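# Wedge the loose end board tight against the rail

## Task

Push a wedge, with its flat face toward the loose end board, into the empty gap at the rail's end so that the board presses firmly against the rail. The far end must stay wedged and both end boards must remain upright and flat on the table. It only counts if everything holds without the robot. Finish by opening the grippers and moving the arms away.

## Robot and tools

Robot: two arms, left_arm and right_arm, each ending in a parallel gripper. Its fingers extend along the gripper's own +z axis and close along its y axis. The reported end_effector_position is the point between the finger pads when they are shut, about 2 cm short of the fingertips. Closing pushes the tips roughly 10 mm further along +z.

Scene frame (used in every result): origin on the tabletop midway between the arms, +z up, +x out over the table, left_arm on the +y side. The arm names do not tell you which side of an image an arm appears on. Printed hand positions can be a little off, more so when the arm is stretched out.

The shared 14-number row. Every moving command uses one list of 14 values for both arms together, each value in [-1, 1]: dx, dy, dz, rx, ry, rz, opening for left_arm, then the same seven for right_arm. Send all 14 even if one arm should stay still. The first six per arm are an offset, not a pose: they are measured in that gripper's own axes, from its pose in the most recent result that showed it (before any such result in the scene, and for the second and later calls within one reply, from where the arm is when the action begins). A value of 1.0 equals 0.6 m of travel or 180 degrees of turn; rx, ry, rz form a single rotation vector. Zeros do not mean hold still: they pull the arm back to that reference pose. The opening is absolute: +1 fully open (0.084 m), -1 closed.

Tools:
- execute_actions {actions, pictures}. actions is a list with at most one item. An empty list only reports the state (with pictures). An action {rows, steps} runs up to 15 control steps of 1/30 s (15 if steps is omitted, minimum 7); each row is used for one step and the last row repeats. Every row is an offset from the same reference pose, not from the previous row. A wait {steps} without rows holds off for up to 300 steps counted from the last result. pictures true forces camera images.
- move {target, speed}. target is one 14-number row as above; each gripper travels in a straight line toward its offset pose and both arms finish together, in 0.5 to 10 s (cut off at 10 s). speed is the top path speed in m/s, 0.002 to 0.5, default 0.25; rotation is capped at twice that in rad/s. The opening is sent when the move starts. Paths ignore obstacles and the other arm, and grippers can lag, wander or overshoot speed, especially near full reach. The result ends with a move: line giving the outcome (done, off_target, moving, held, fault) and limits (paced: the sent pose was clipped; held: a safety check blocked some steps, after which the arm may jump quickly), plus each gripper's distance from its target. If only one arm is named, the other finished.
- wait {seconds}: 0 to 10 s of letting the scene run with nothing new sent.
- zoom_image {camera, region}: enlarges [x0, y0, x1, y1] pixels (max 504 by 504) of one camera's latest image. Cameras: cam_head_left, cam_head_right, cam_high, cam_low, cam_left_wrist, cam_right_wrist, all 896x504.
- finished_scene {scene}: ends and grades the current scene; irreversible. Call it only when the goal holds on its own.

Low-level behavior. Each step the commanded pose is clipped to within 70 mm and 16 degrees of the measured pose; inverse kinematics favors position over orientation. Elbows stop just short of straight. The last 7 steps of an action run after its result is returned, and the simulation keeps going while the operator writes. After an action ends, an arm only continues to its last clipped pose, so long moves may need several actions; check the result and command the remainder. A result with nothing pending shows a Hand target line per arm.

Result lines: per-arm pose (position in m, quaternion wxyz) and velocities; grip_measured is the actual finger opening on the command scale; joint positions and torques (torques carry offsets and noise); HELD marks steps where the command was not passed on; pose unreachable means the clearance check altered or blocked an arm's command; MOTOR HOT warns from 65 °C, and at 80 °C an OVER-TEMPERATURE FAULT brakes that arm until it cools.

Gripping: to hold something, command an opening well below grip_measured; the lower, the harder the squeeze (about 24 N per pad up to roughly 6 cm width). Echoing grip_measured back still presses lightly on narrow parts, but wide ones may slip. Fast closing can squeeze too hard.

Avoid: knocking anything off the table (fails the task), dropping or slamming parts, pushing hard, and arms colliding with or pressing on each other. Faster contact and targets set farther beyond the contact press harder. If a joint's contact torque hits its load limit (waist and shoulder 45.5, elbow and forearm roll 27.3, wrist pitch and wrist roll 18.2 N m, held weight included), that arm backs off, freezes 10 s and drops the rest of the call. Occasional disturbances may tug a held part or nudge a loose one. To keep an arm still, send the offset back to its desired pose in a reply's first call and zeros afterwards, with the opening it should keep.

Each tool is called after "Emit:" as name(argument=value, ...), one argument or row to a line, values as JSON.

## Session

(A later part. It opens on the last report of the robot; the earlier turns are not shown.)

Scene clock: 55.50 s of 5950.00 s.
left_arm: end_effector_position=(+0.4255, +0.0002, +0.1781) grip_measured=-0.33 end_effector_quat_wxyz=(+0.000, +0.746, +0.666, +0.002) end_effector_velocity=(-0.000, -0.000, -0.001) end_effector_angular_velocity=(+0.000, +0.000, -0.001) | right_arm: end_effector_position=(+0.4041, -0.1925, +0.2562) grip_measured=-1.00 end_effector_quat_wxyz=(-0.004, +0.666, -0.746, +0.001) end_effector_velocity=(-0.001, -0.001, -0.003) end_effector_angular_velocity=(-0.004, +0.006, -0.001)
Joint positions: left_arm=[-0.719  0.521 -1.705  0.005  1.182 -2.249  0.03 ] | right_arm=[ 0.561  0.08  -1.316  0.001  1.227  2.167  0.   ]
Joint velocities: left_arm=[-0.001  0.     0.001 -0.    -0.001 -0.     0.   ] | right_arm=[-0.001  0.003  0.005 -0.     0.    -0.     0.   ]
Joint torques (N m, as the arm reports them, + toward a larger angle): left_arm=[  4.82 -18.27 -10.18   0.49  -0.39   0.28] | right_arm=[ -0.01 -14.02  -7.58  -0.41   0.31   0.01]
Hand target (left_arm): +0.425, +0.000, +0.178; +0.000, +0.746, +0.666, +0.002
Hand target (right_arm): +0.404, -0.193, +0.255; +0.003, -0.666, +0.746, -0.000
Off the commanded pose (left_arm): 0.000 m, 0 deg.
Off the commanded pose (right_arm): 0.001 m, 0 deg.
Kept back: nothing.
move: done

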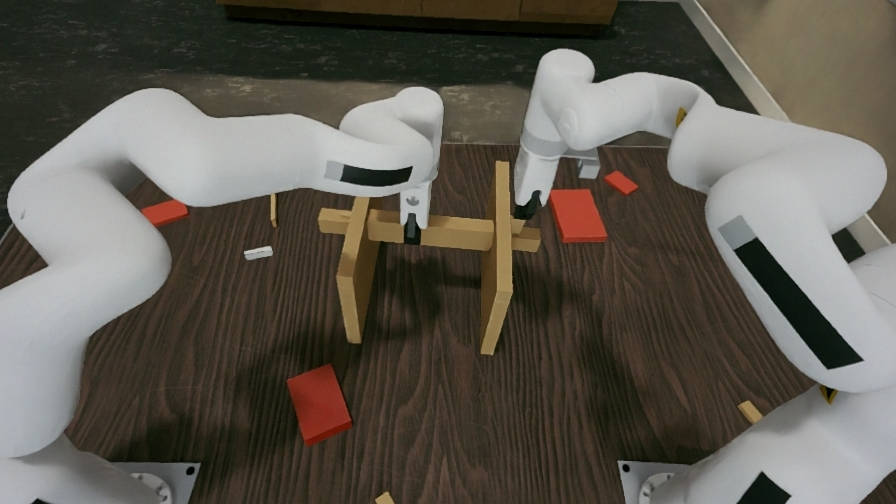

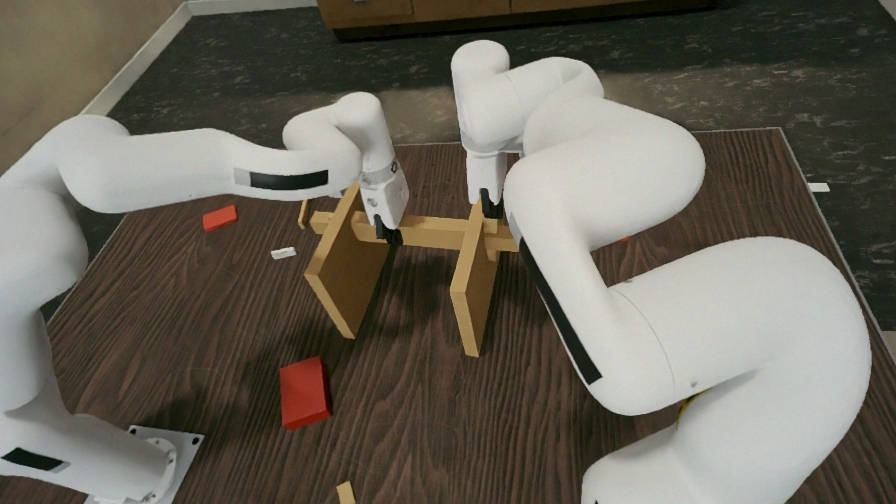

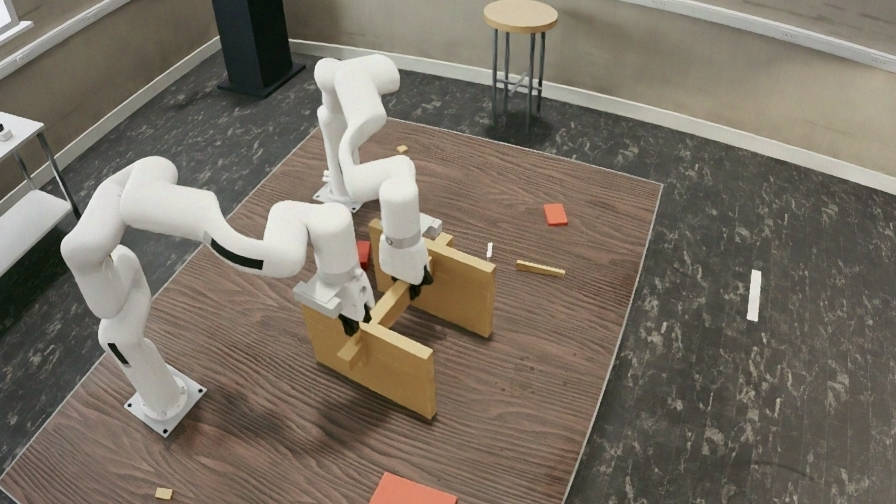

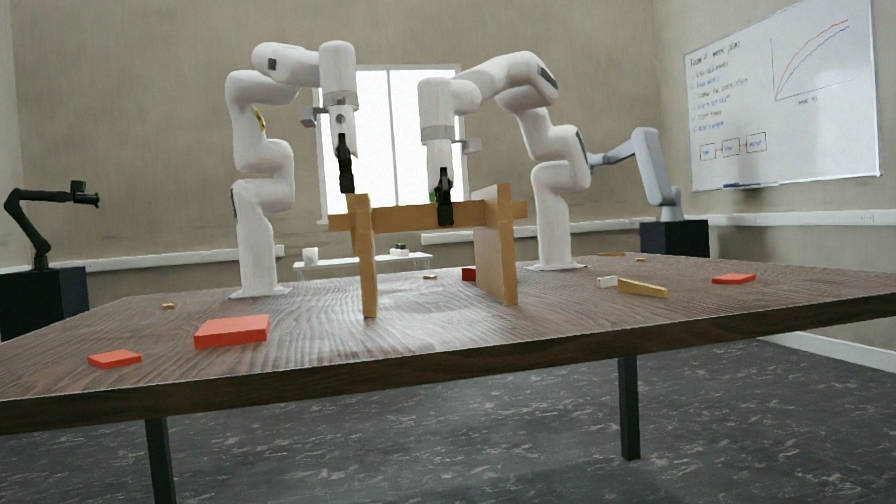

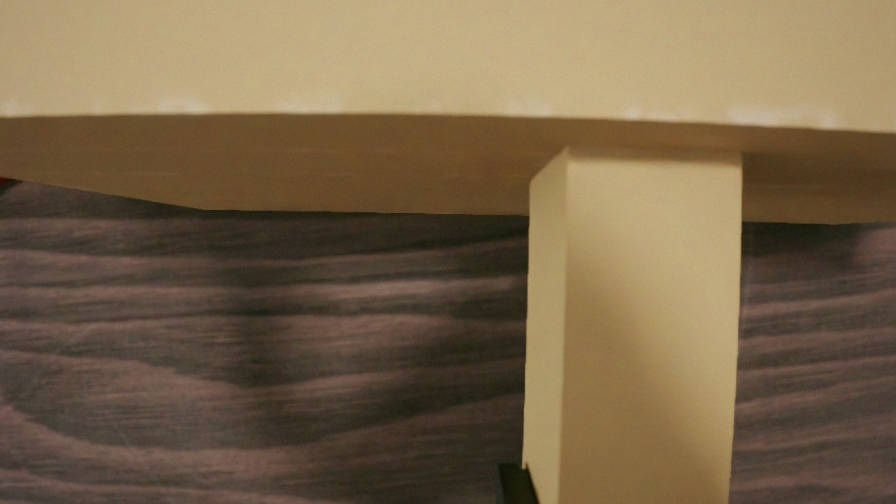

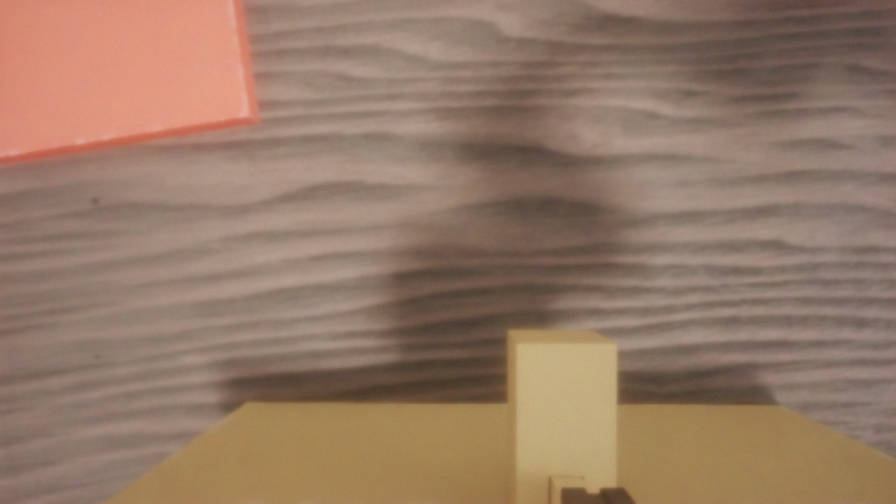

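Emit:
move(
  target=[0,0,0,0,0,0,-0.6,0,0,0.012,0,0,0,-1],
  speed=0.01,
)

Emit:
zoom_image(
  camera="cam_head_left",
  region=[460, 180, 560, 260],
)

Scene clock: 56.63 s of 5950.00 s.
left_arm: end_effector_position=(+0.4255, +0.0002, +0.1781) grip_measured=-0.33 end_effector_quat_wxyz=(+0.001, +0.746, +0.666, +0.002) end_effector_velocity=(-0.000, +0.000, -0.001) end_effector_angular_velocity=(+0.001, +0.001, +0.000) | right_arm: end_effector_position=(+0.4036, -0.1930, +0.2478) grip_measured=-1.00 end_effector_quat_wxyz=(-0.003, +0.666, -0.746, +0.000) end_effector_velocity=(+0.000, +0.000, +0.001) end_effector_angular_velocity=(+0.002, -0.003, -0.000)
Joint positions: left_arm=[-0.719  0.521 -1.705  0.005  1.182 -2.249  0.03 ] | right_arm=[ 0.56   0.084 -1.298  0.001  1.208  2.167  0.   ]
Joint velocities: left_arm=[-0.     0.001  0.     0.     0.001 -0.     0.   ] | right_arm=[ 0.    -0.002 -0.001  0.001 -0.001  0.     0.   ]
Joint torques (N m, as the arm reports them, + toward a larger angle): left_arm=[  5.88 -18.08 -10.     0.54   0.11   0.41] | right_arm=[  1.63 -17.11 -10.67   0.72  -0.6   -0.09]
Hand target (left_arm): +0.426, +0.000, +0.178; +0.000, +0.746, +0.666, +0.002
Hand target (right_arm): +0.404, -0.192, +0.249; +0.004, -0.666, +0.746, -0.001
Off the commanded pose (left_arm): 0.000 m, 0 deg.
Off the commanded pose (right_arm): 0.001 m, 0 deg.
Kept back: nothing.
move: done

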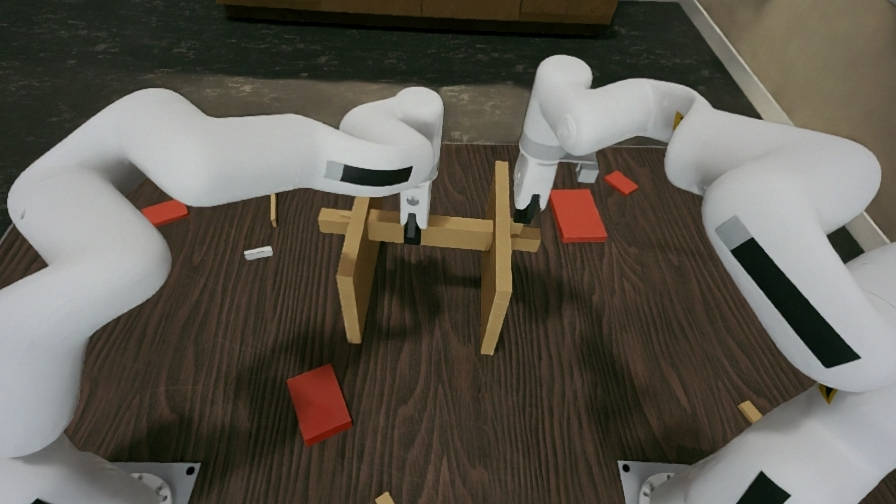

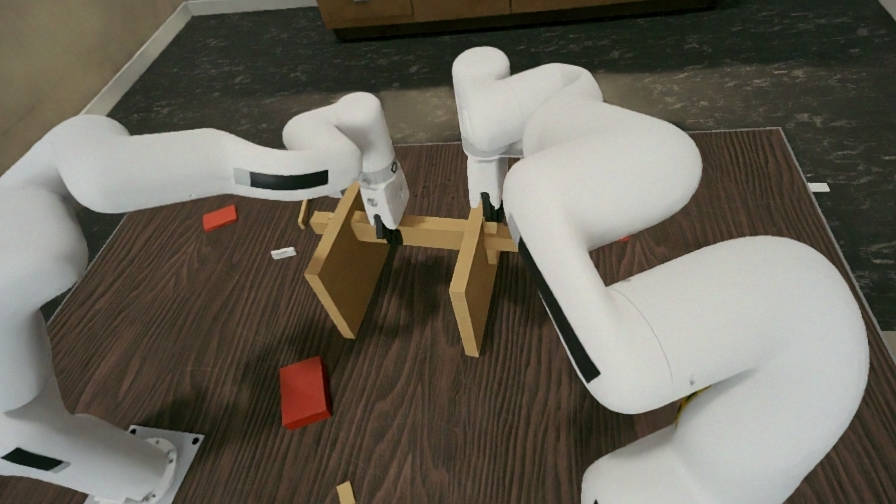

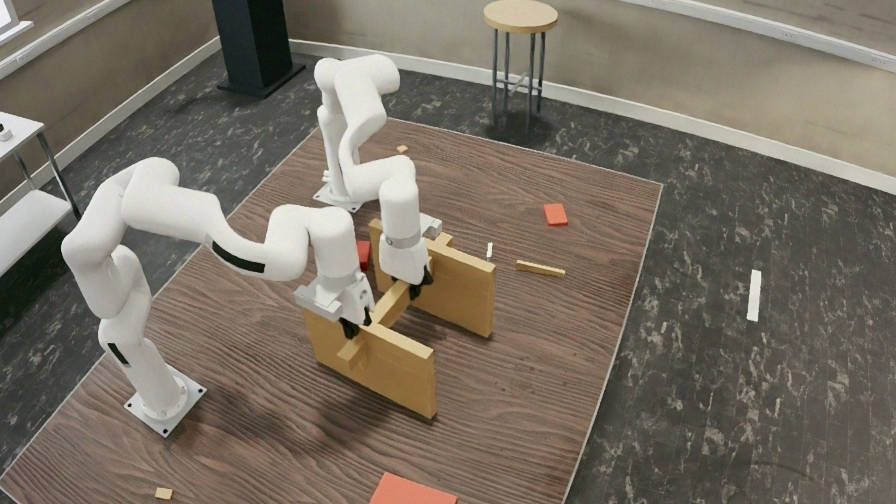

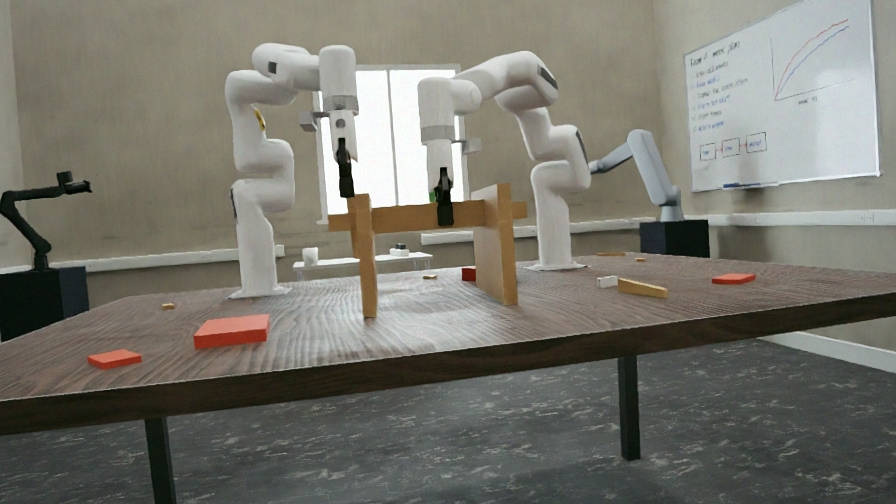

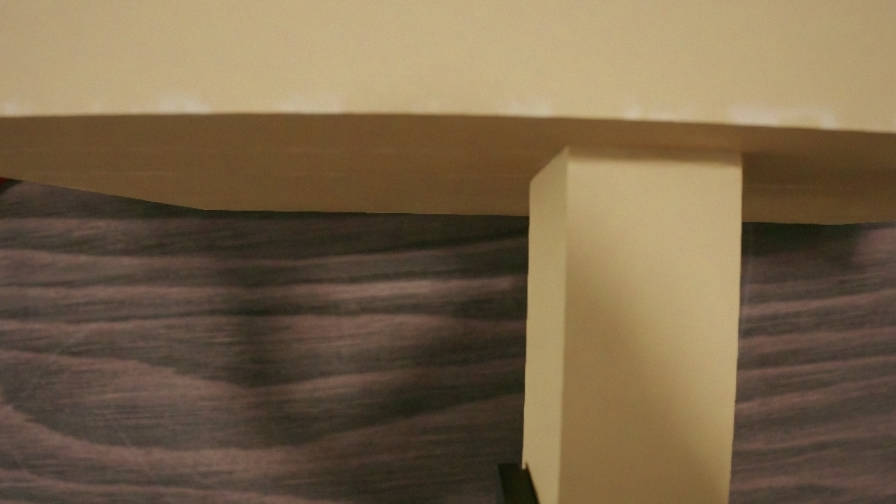

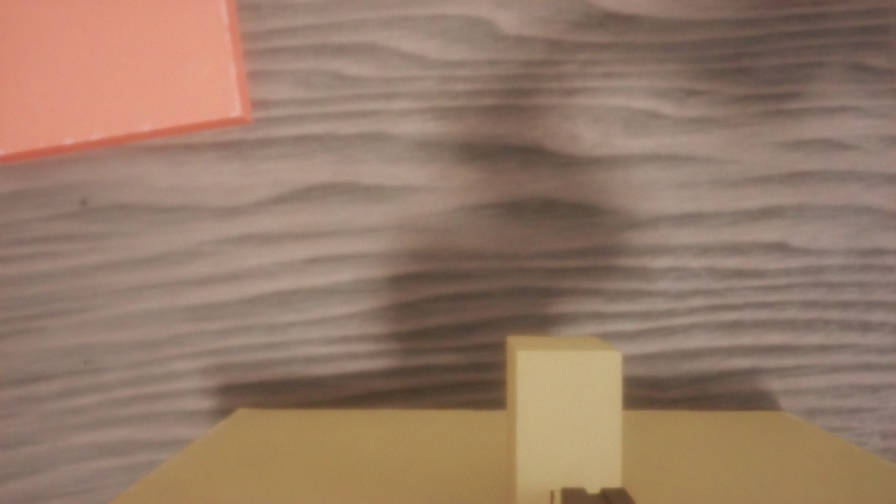

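Region (460, 180, 560, 260) of cam_head_left's 896x504 image, scaled by 5.040, with more detail than that image has; it fills the top 403 rows of this view, and the rest is white.

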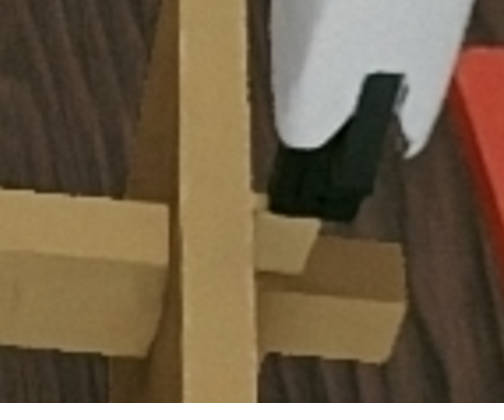

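Emit:
move(
  target=[0,0,0,0,0,0,-0.6,0,0,0.012,0,0,0,-1],
  speed=0.01,
)

Emit:
zoom_image(
  camera="cam_head_left",
  region=[460, 180, 560, 260],
)

Scene clock: 62.77 s of 5950.00 s.
left_arm: end_effector_position=(+0.4255, +0.0002, +0.1781) grip_measured=-0.33 end_effector_quat_wxyz=(+0.001, +0.746, +0.666, +0.002) end_effector_velocity=(+0.000, -0.000, +0.001) end_effector_angular_velocity=(-0.002, -0.002, +0.000) | right_arm: end_effector_position=(+0.4041, -0.1925, +0.2419) grip_measured=-1.00 end_effector_quat_wxyz=(-0.004, +0.666, -0.746, +0.001) end_effector_velocity=(-0.001, -0.001, -0.003) end_effector_angular_velocity=(-0.003, +0.004, +0.000)
Joint positions: left_arm=[-0.719  0.521 -1.705  0.005  1.182 -2.249  0.03 ] | right_arm=[ 0.561  0.087 -1.283  0.001  1.188  2.167  0.   ]
Joint velocities: left_arm=[-0.    -0.002  0.    -0.    -0.001 -0.    -0.   ] | right_arm=[-0.     0.003  0.005 -0.001 -0.003 -0.     0.   ]
Joint torques (N m, as the arm reports them, + toward a larger angle): left_arm=[  5.11 -17.76 -10.01   0.77   0.07   0.49] | right_arm=[ -0.02 -13.44  -7.27  -0.24   0.5   -0.11]
Hand target (left_arm): +0.426, +0.000, +0.178; +0.001, +0.746, +0.666, +0.002
Hand target (right_arm): +0.404, -0.193, +0.241; +0.003, -0.666, +0.746, -0.000
Off the commanded pose (left_arm): 0.000 m, 0 deg.
Off the commanded pose (right_arm): 0.001 m, 0 deg.
Kept back: nothing.
After step 90, 2.07 s passed at rest.
move: done

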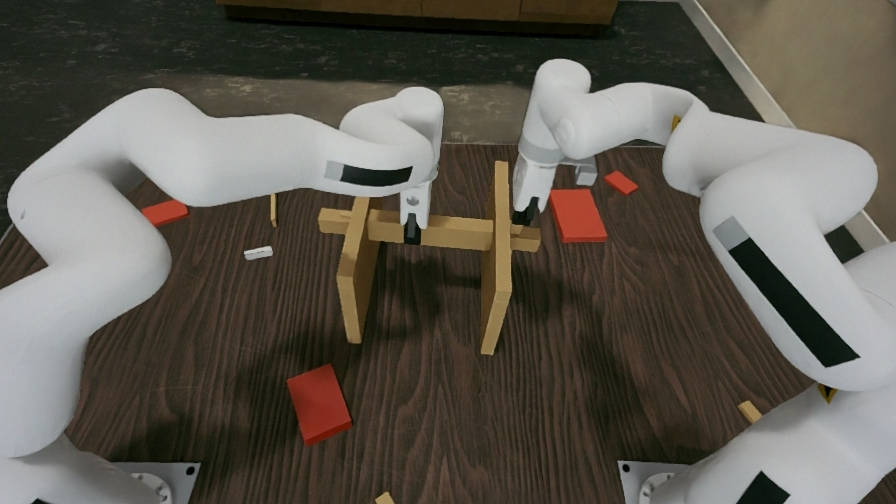

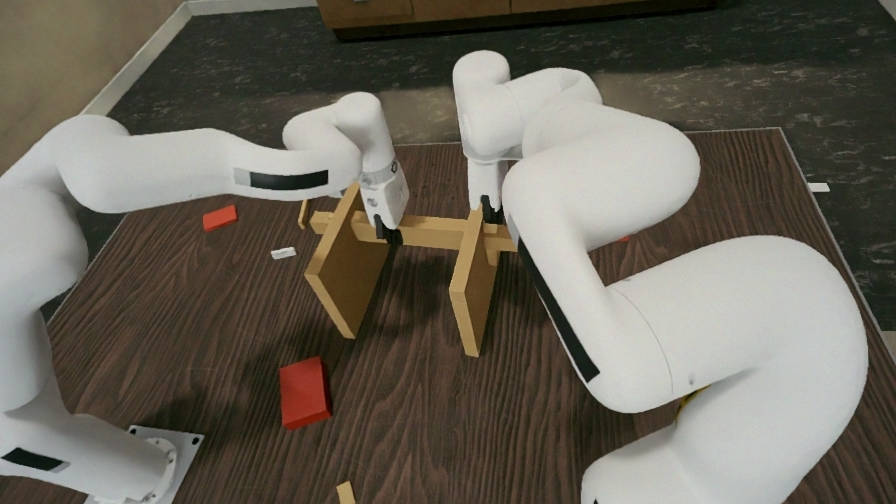

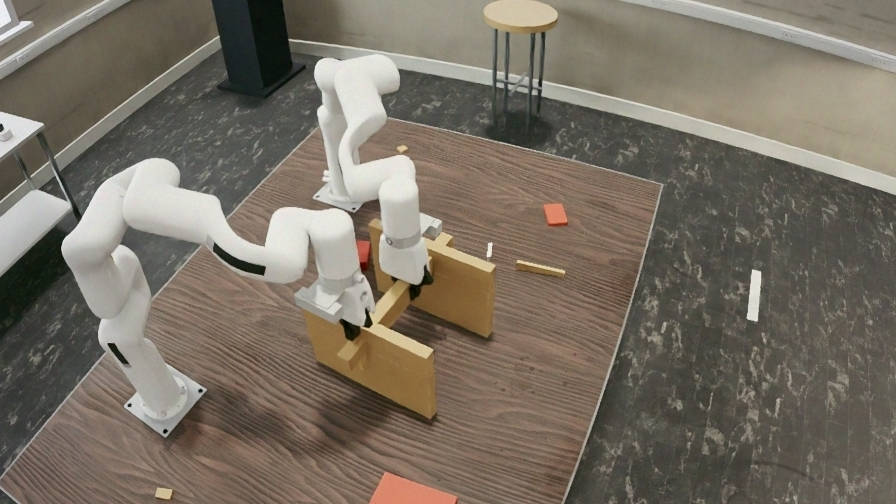

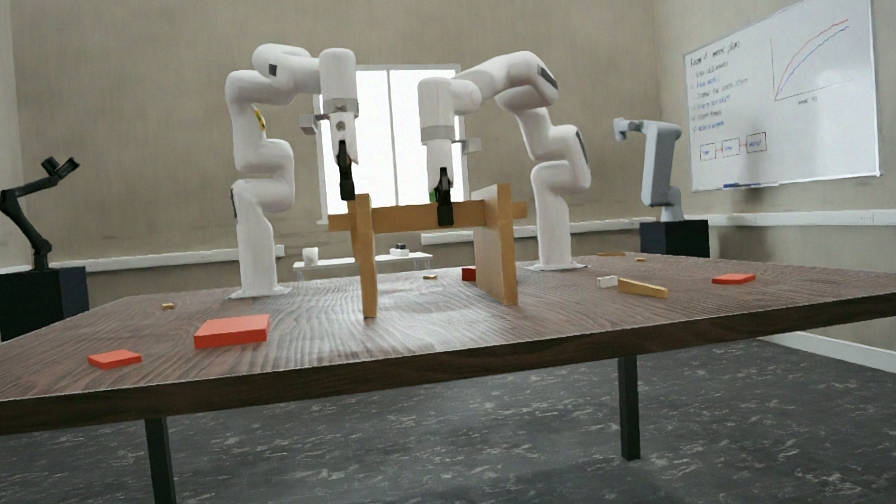

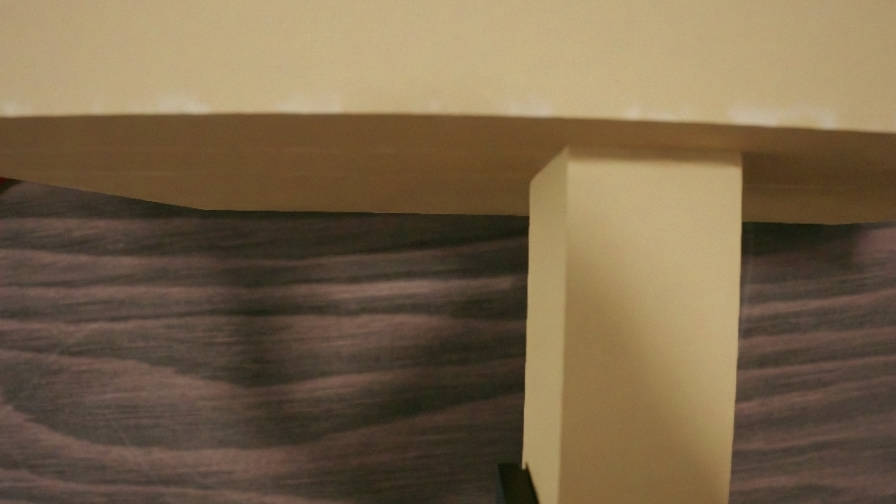

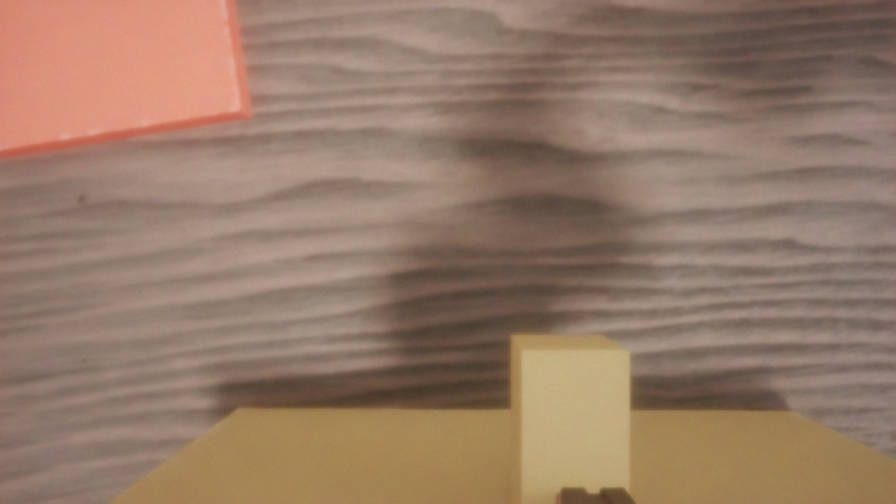

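Region (460, 180, 560, 260) of cam_head_left's 896x504 image, scaled by 5.040, with more detail than that image has; it fills the top 403 rows of this view, and the rest is white.

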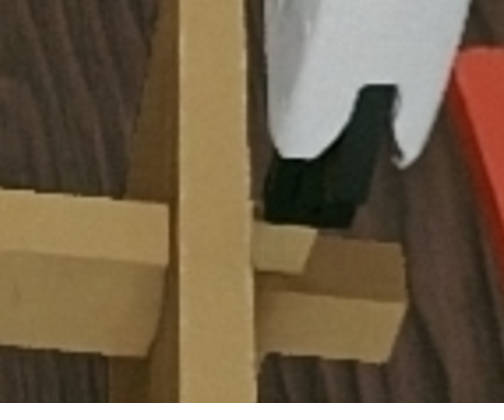

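Emit:
move(
  target=[0,0,0,0,0,0,-0.6,0,0,0.012,0,0,0,-1],
  speed=0.01,
)

Emit:
zoom_image(
  camera="cam_head_left",
  region=[460, 180, 560, 260],
)

Scene clock: 63.90 s of 5950.00 s.
left_arm: end_effector_position=(+0.4255, +0.0003, +0.1781) grip_measured=-0.33 end_effector_quat_wxyz=(+0.000, +0.746, +0.666, +0.002) end_effector_velocity=(+0.000, -0.000, -0.001) end_effector_angular_velocity=(+0.000, -0.000, -0.000) | right_arm: end_effector_position=(+0.4040, -0.1926, +0.2345) grip_measured=-1.00 end_effector_quat_wxyz=(-0.004, +0.666, -0.746, +0.001) end_effector_velocity=(-0.000, +0.000, -0.000) end_effector_angular_velocity=(-0.000, -0.000, +0.000)
Joint positions: left_arm=[-0.719  0.521 -1.705  0.005  1.182 -2.249  0.03 ] | right_arm=[ 0.56   0.091 -1.267  0.001  1.168  2.167  0.   ]
Joint velocities: left_arm=[ 0.     0.002 -0.001  0.    -0.001  0.001 -0.   ] | right_arm=[ 0.    -0.     0.    -0.    -0.001 -0.     0.   ]
Joint torques (N m, as the arm reports them, + toward a larger angle): left_arm=[  4.47 -17.98  -9.93   0.28  -0.38   0.41] | right_arm=[  1.62 -16.7   -9.69   0.72  -0.44   0.01]
Hand target (left_arm): +0.426, +0.000, +0.178; +0.001, +0.746, +0.666, +0.002
Hand target (right_arm): +0.404, -0.192, +0.235; +0.004, -0.666, +0.746, -0.001
Off the commanded pose (left_arm): 0.000 m, 0 deg.
Off the commanded pose (right_arm): 0.000 m, 0 deg.
Kept back: nothing.
move: done

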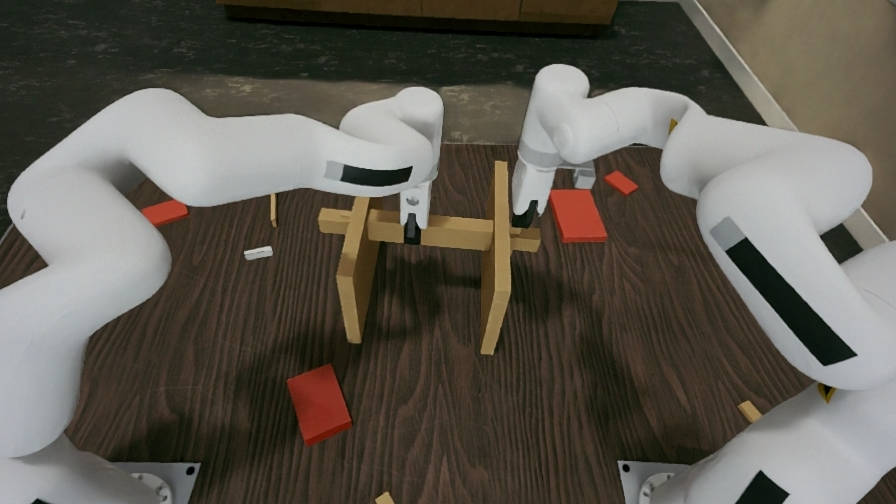

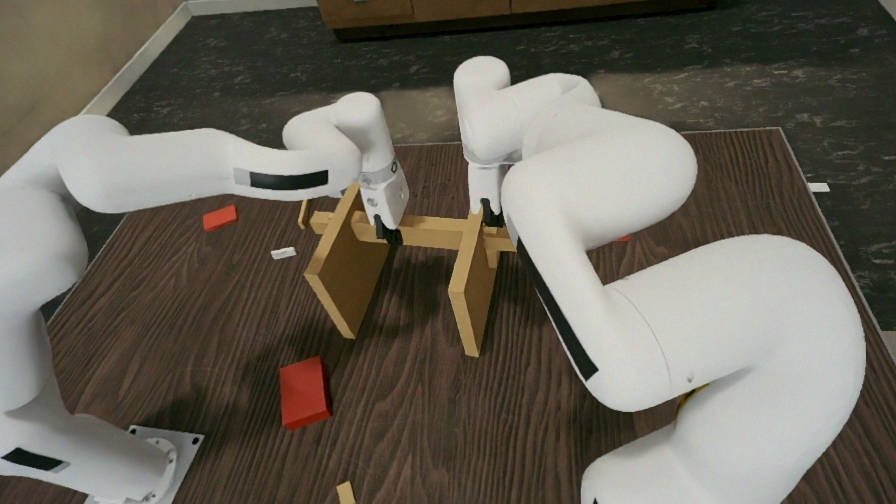

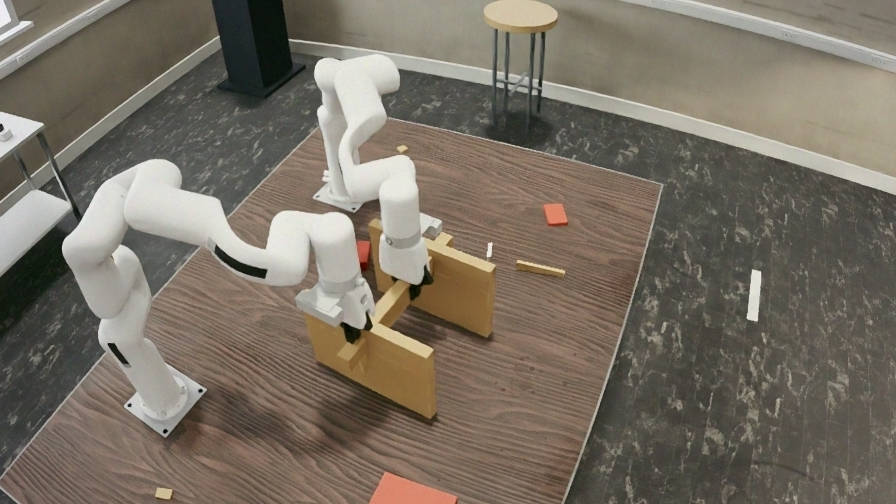

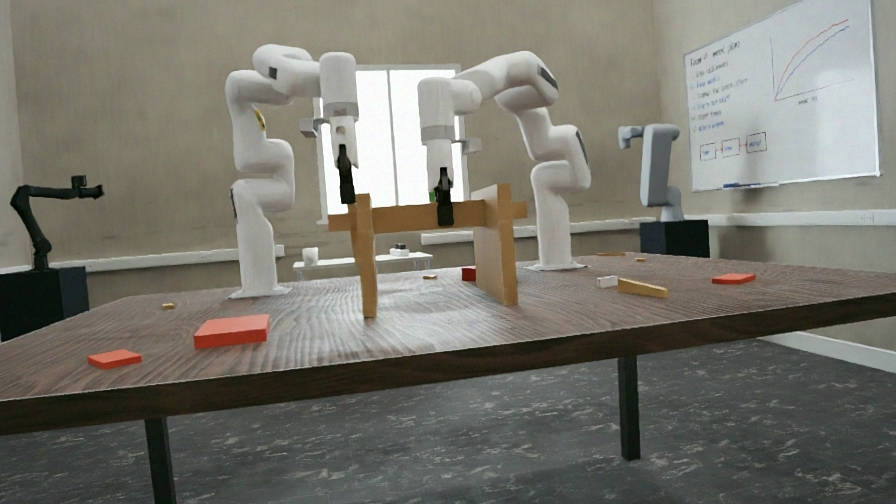

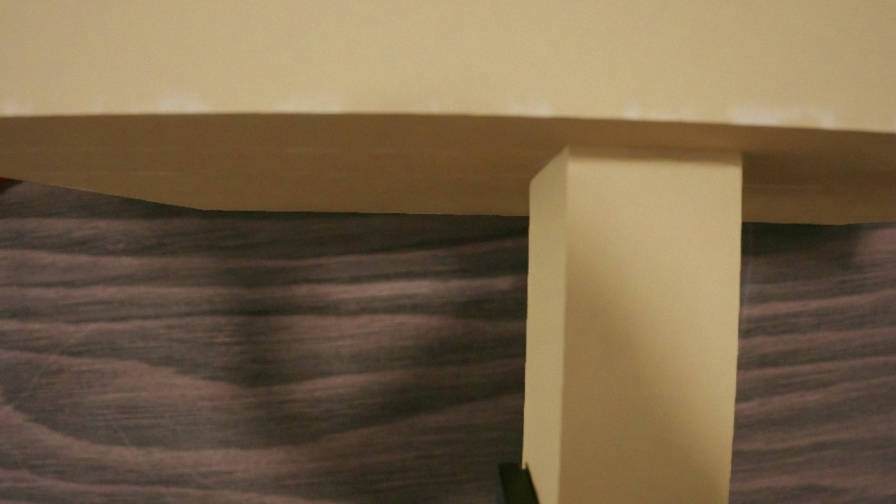

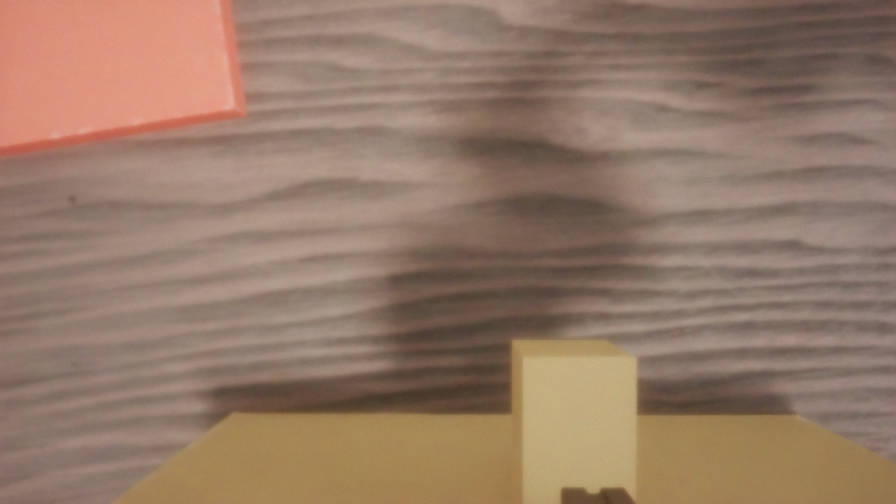

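Region (460, 180, 560, 260) of cam_head_left's 896x504 image, scaled by 5.040, with more detail than that image has; it fills the top 403 rows of this view, and the rest is white.

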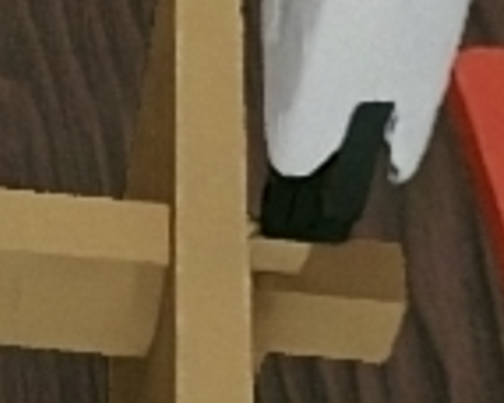

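Emit:
move(
  target=[0,0,0,0,0,0,-0.6,0,0,0.007,0,0,0,-1],
  speed=0.006,
)

Emit:
zoom_image(
  camera="cam_head_left",
  region=[470, 200, 530, 250],
)

Scene clock: 65.07 s of 5950.00 s.
left_arm: end_effector_position=(+0.4256, +0.0003, +0.1781) grip_measured=-0.33 end_effector_quat_wxyz=(+0.001, +0.746, +0.666, +0.002) end_effector_velocity=(-0.001, +0.001, -0.001) end_effector_angular_velocity=(+0.003, +0.002, -0.000) | right_arm: end_effector_position=(+0.4048, -0.1926, +0.2320) grip_measured=-1.00 end_effector_quat_wxyz=(-0.006, +0.666, -0.746, +0.001) end_effector_velocity=(-0.000, +0.000, -0.001) end_effector_angular_velocity=(-0.001, +0.002, +0.001)
Joint positions: left_arm=[-0.719  0.521 -1.705  0.005  1.182 -2.249  0.03 ] | right_arm=[ 0.56   0.092 -1.26   0.001  1.157  2.167  0.   ]
Joint velocities: left_arm=[ 0.     0.     0.002  0.     0.001 -0.    -0.   ] | right_arm=[ 0.001  0.001  0.001  0.    -0.001 -0.     0.   ]
Joint torques (N m, as the arm reports them, + toward a larger angle): left_arm=[  4.48 -17.36  -9.85   0.33  -0.17   0.33] | right_arm=[ 5.07 -8.27 -5.32  2.24 -0.98  0.12]
Hand target (left_arm): +0.426, +0.000, +0.178; +0.000, +0.746, +0.666, +0.002
Hand target (right_arm): +0.404, -0.193, +0.230; +0.004, -0.666, +0.746, -0.001
Off the commanded pose (left_arm): 0.000 m, 0 deg.
Off the commanded pose (right_arm): 0.002 m, 0 deg.
Kept back: nothing.
move: done

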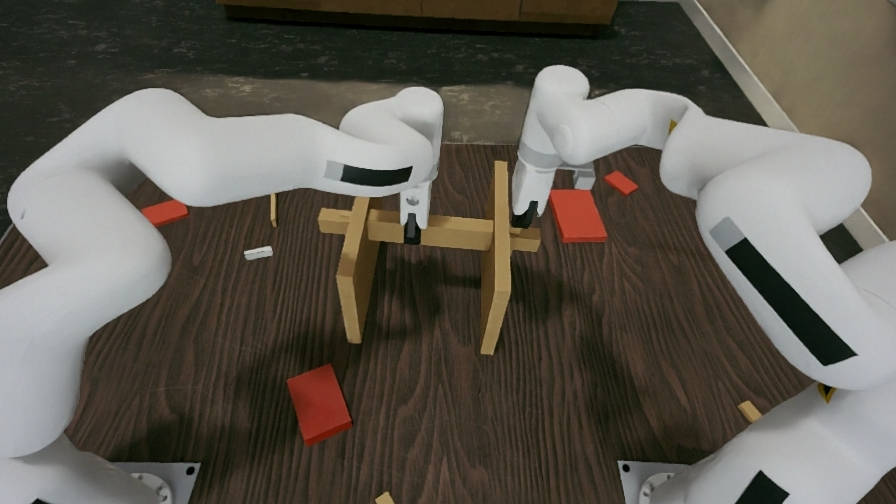

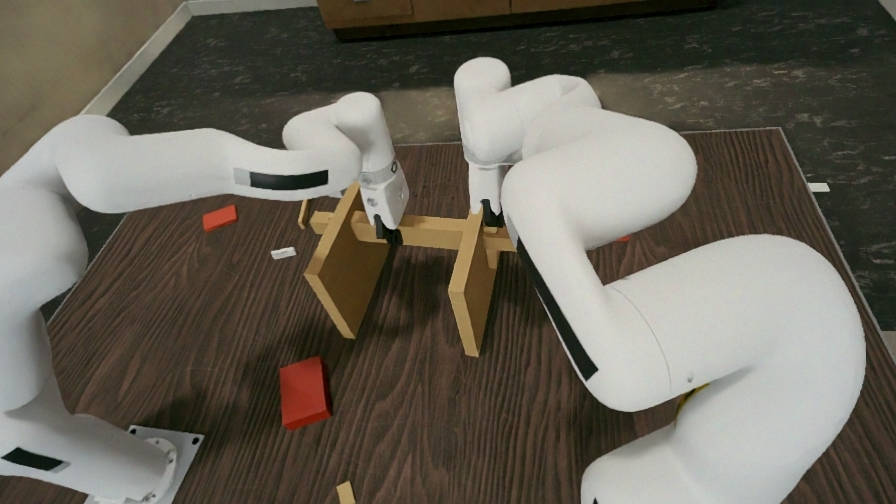

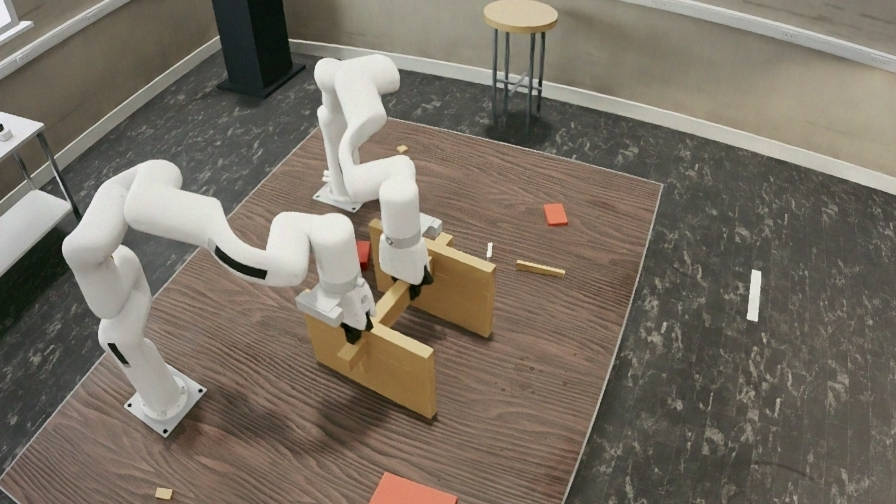

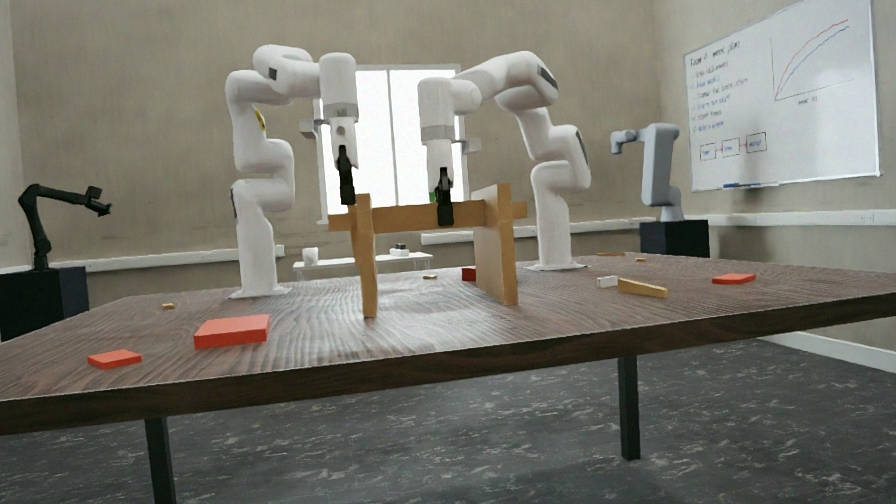

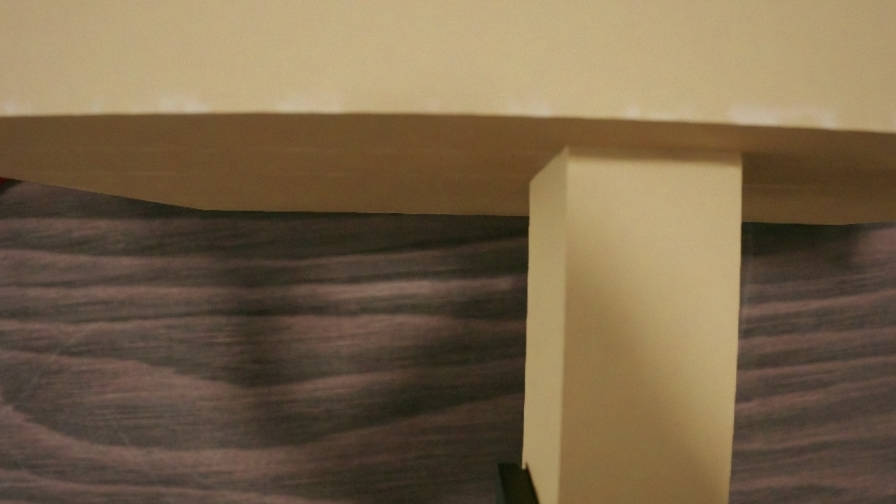

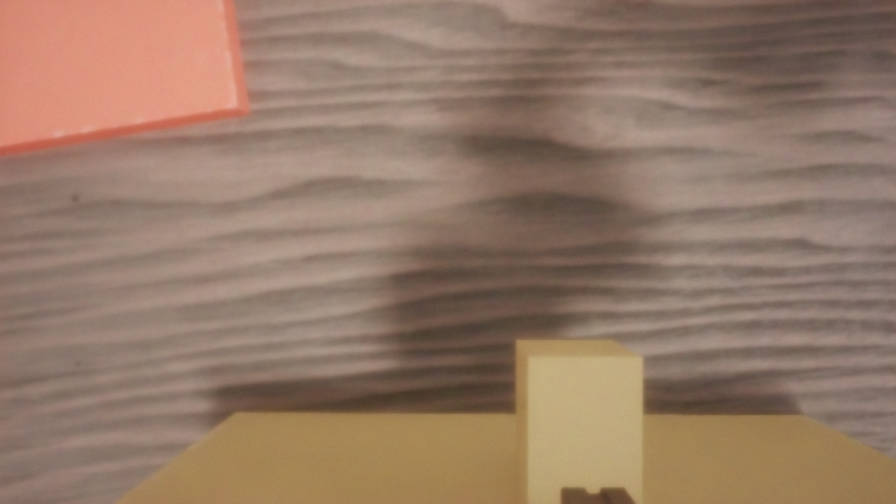

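Region (470, 200, 530, 250) of cam_head_left's 896x504 image, scaled by 8.400, with more detail than that image has.

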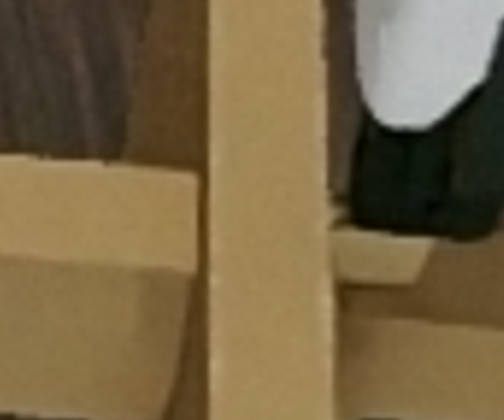

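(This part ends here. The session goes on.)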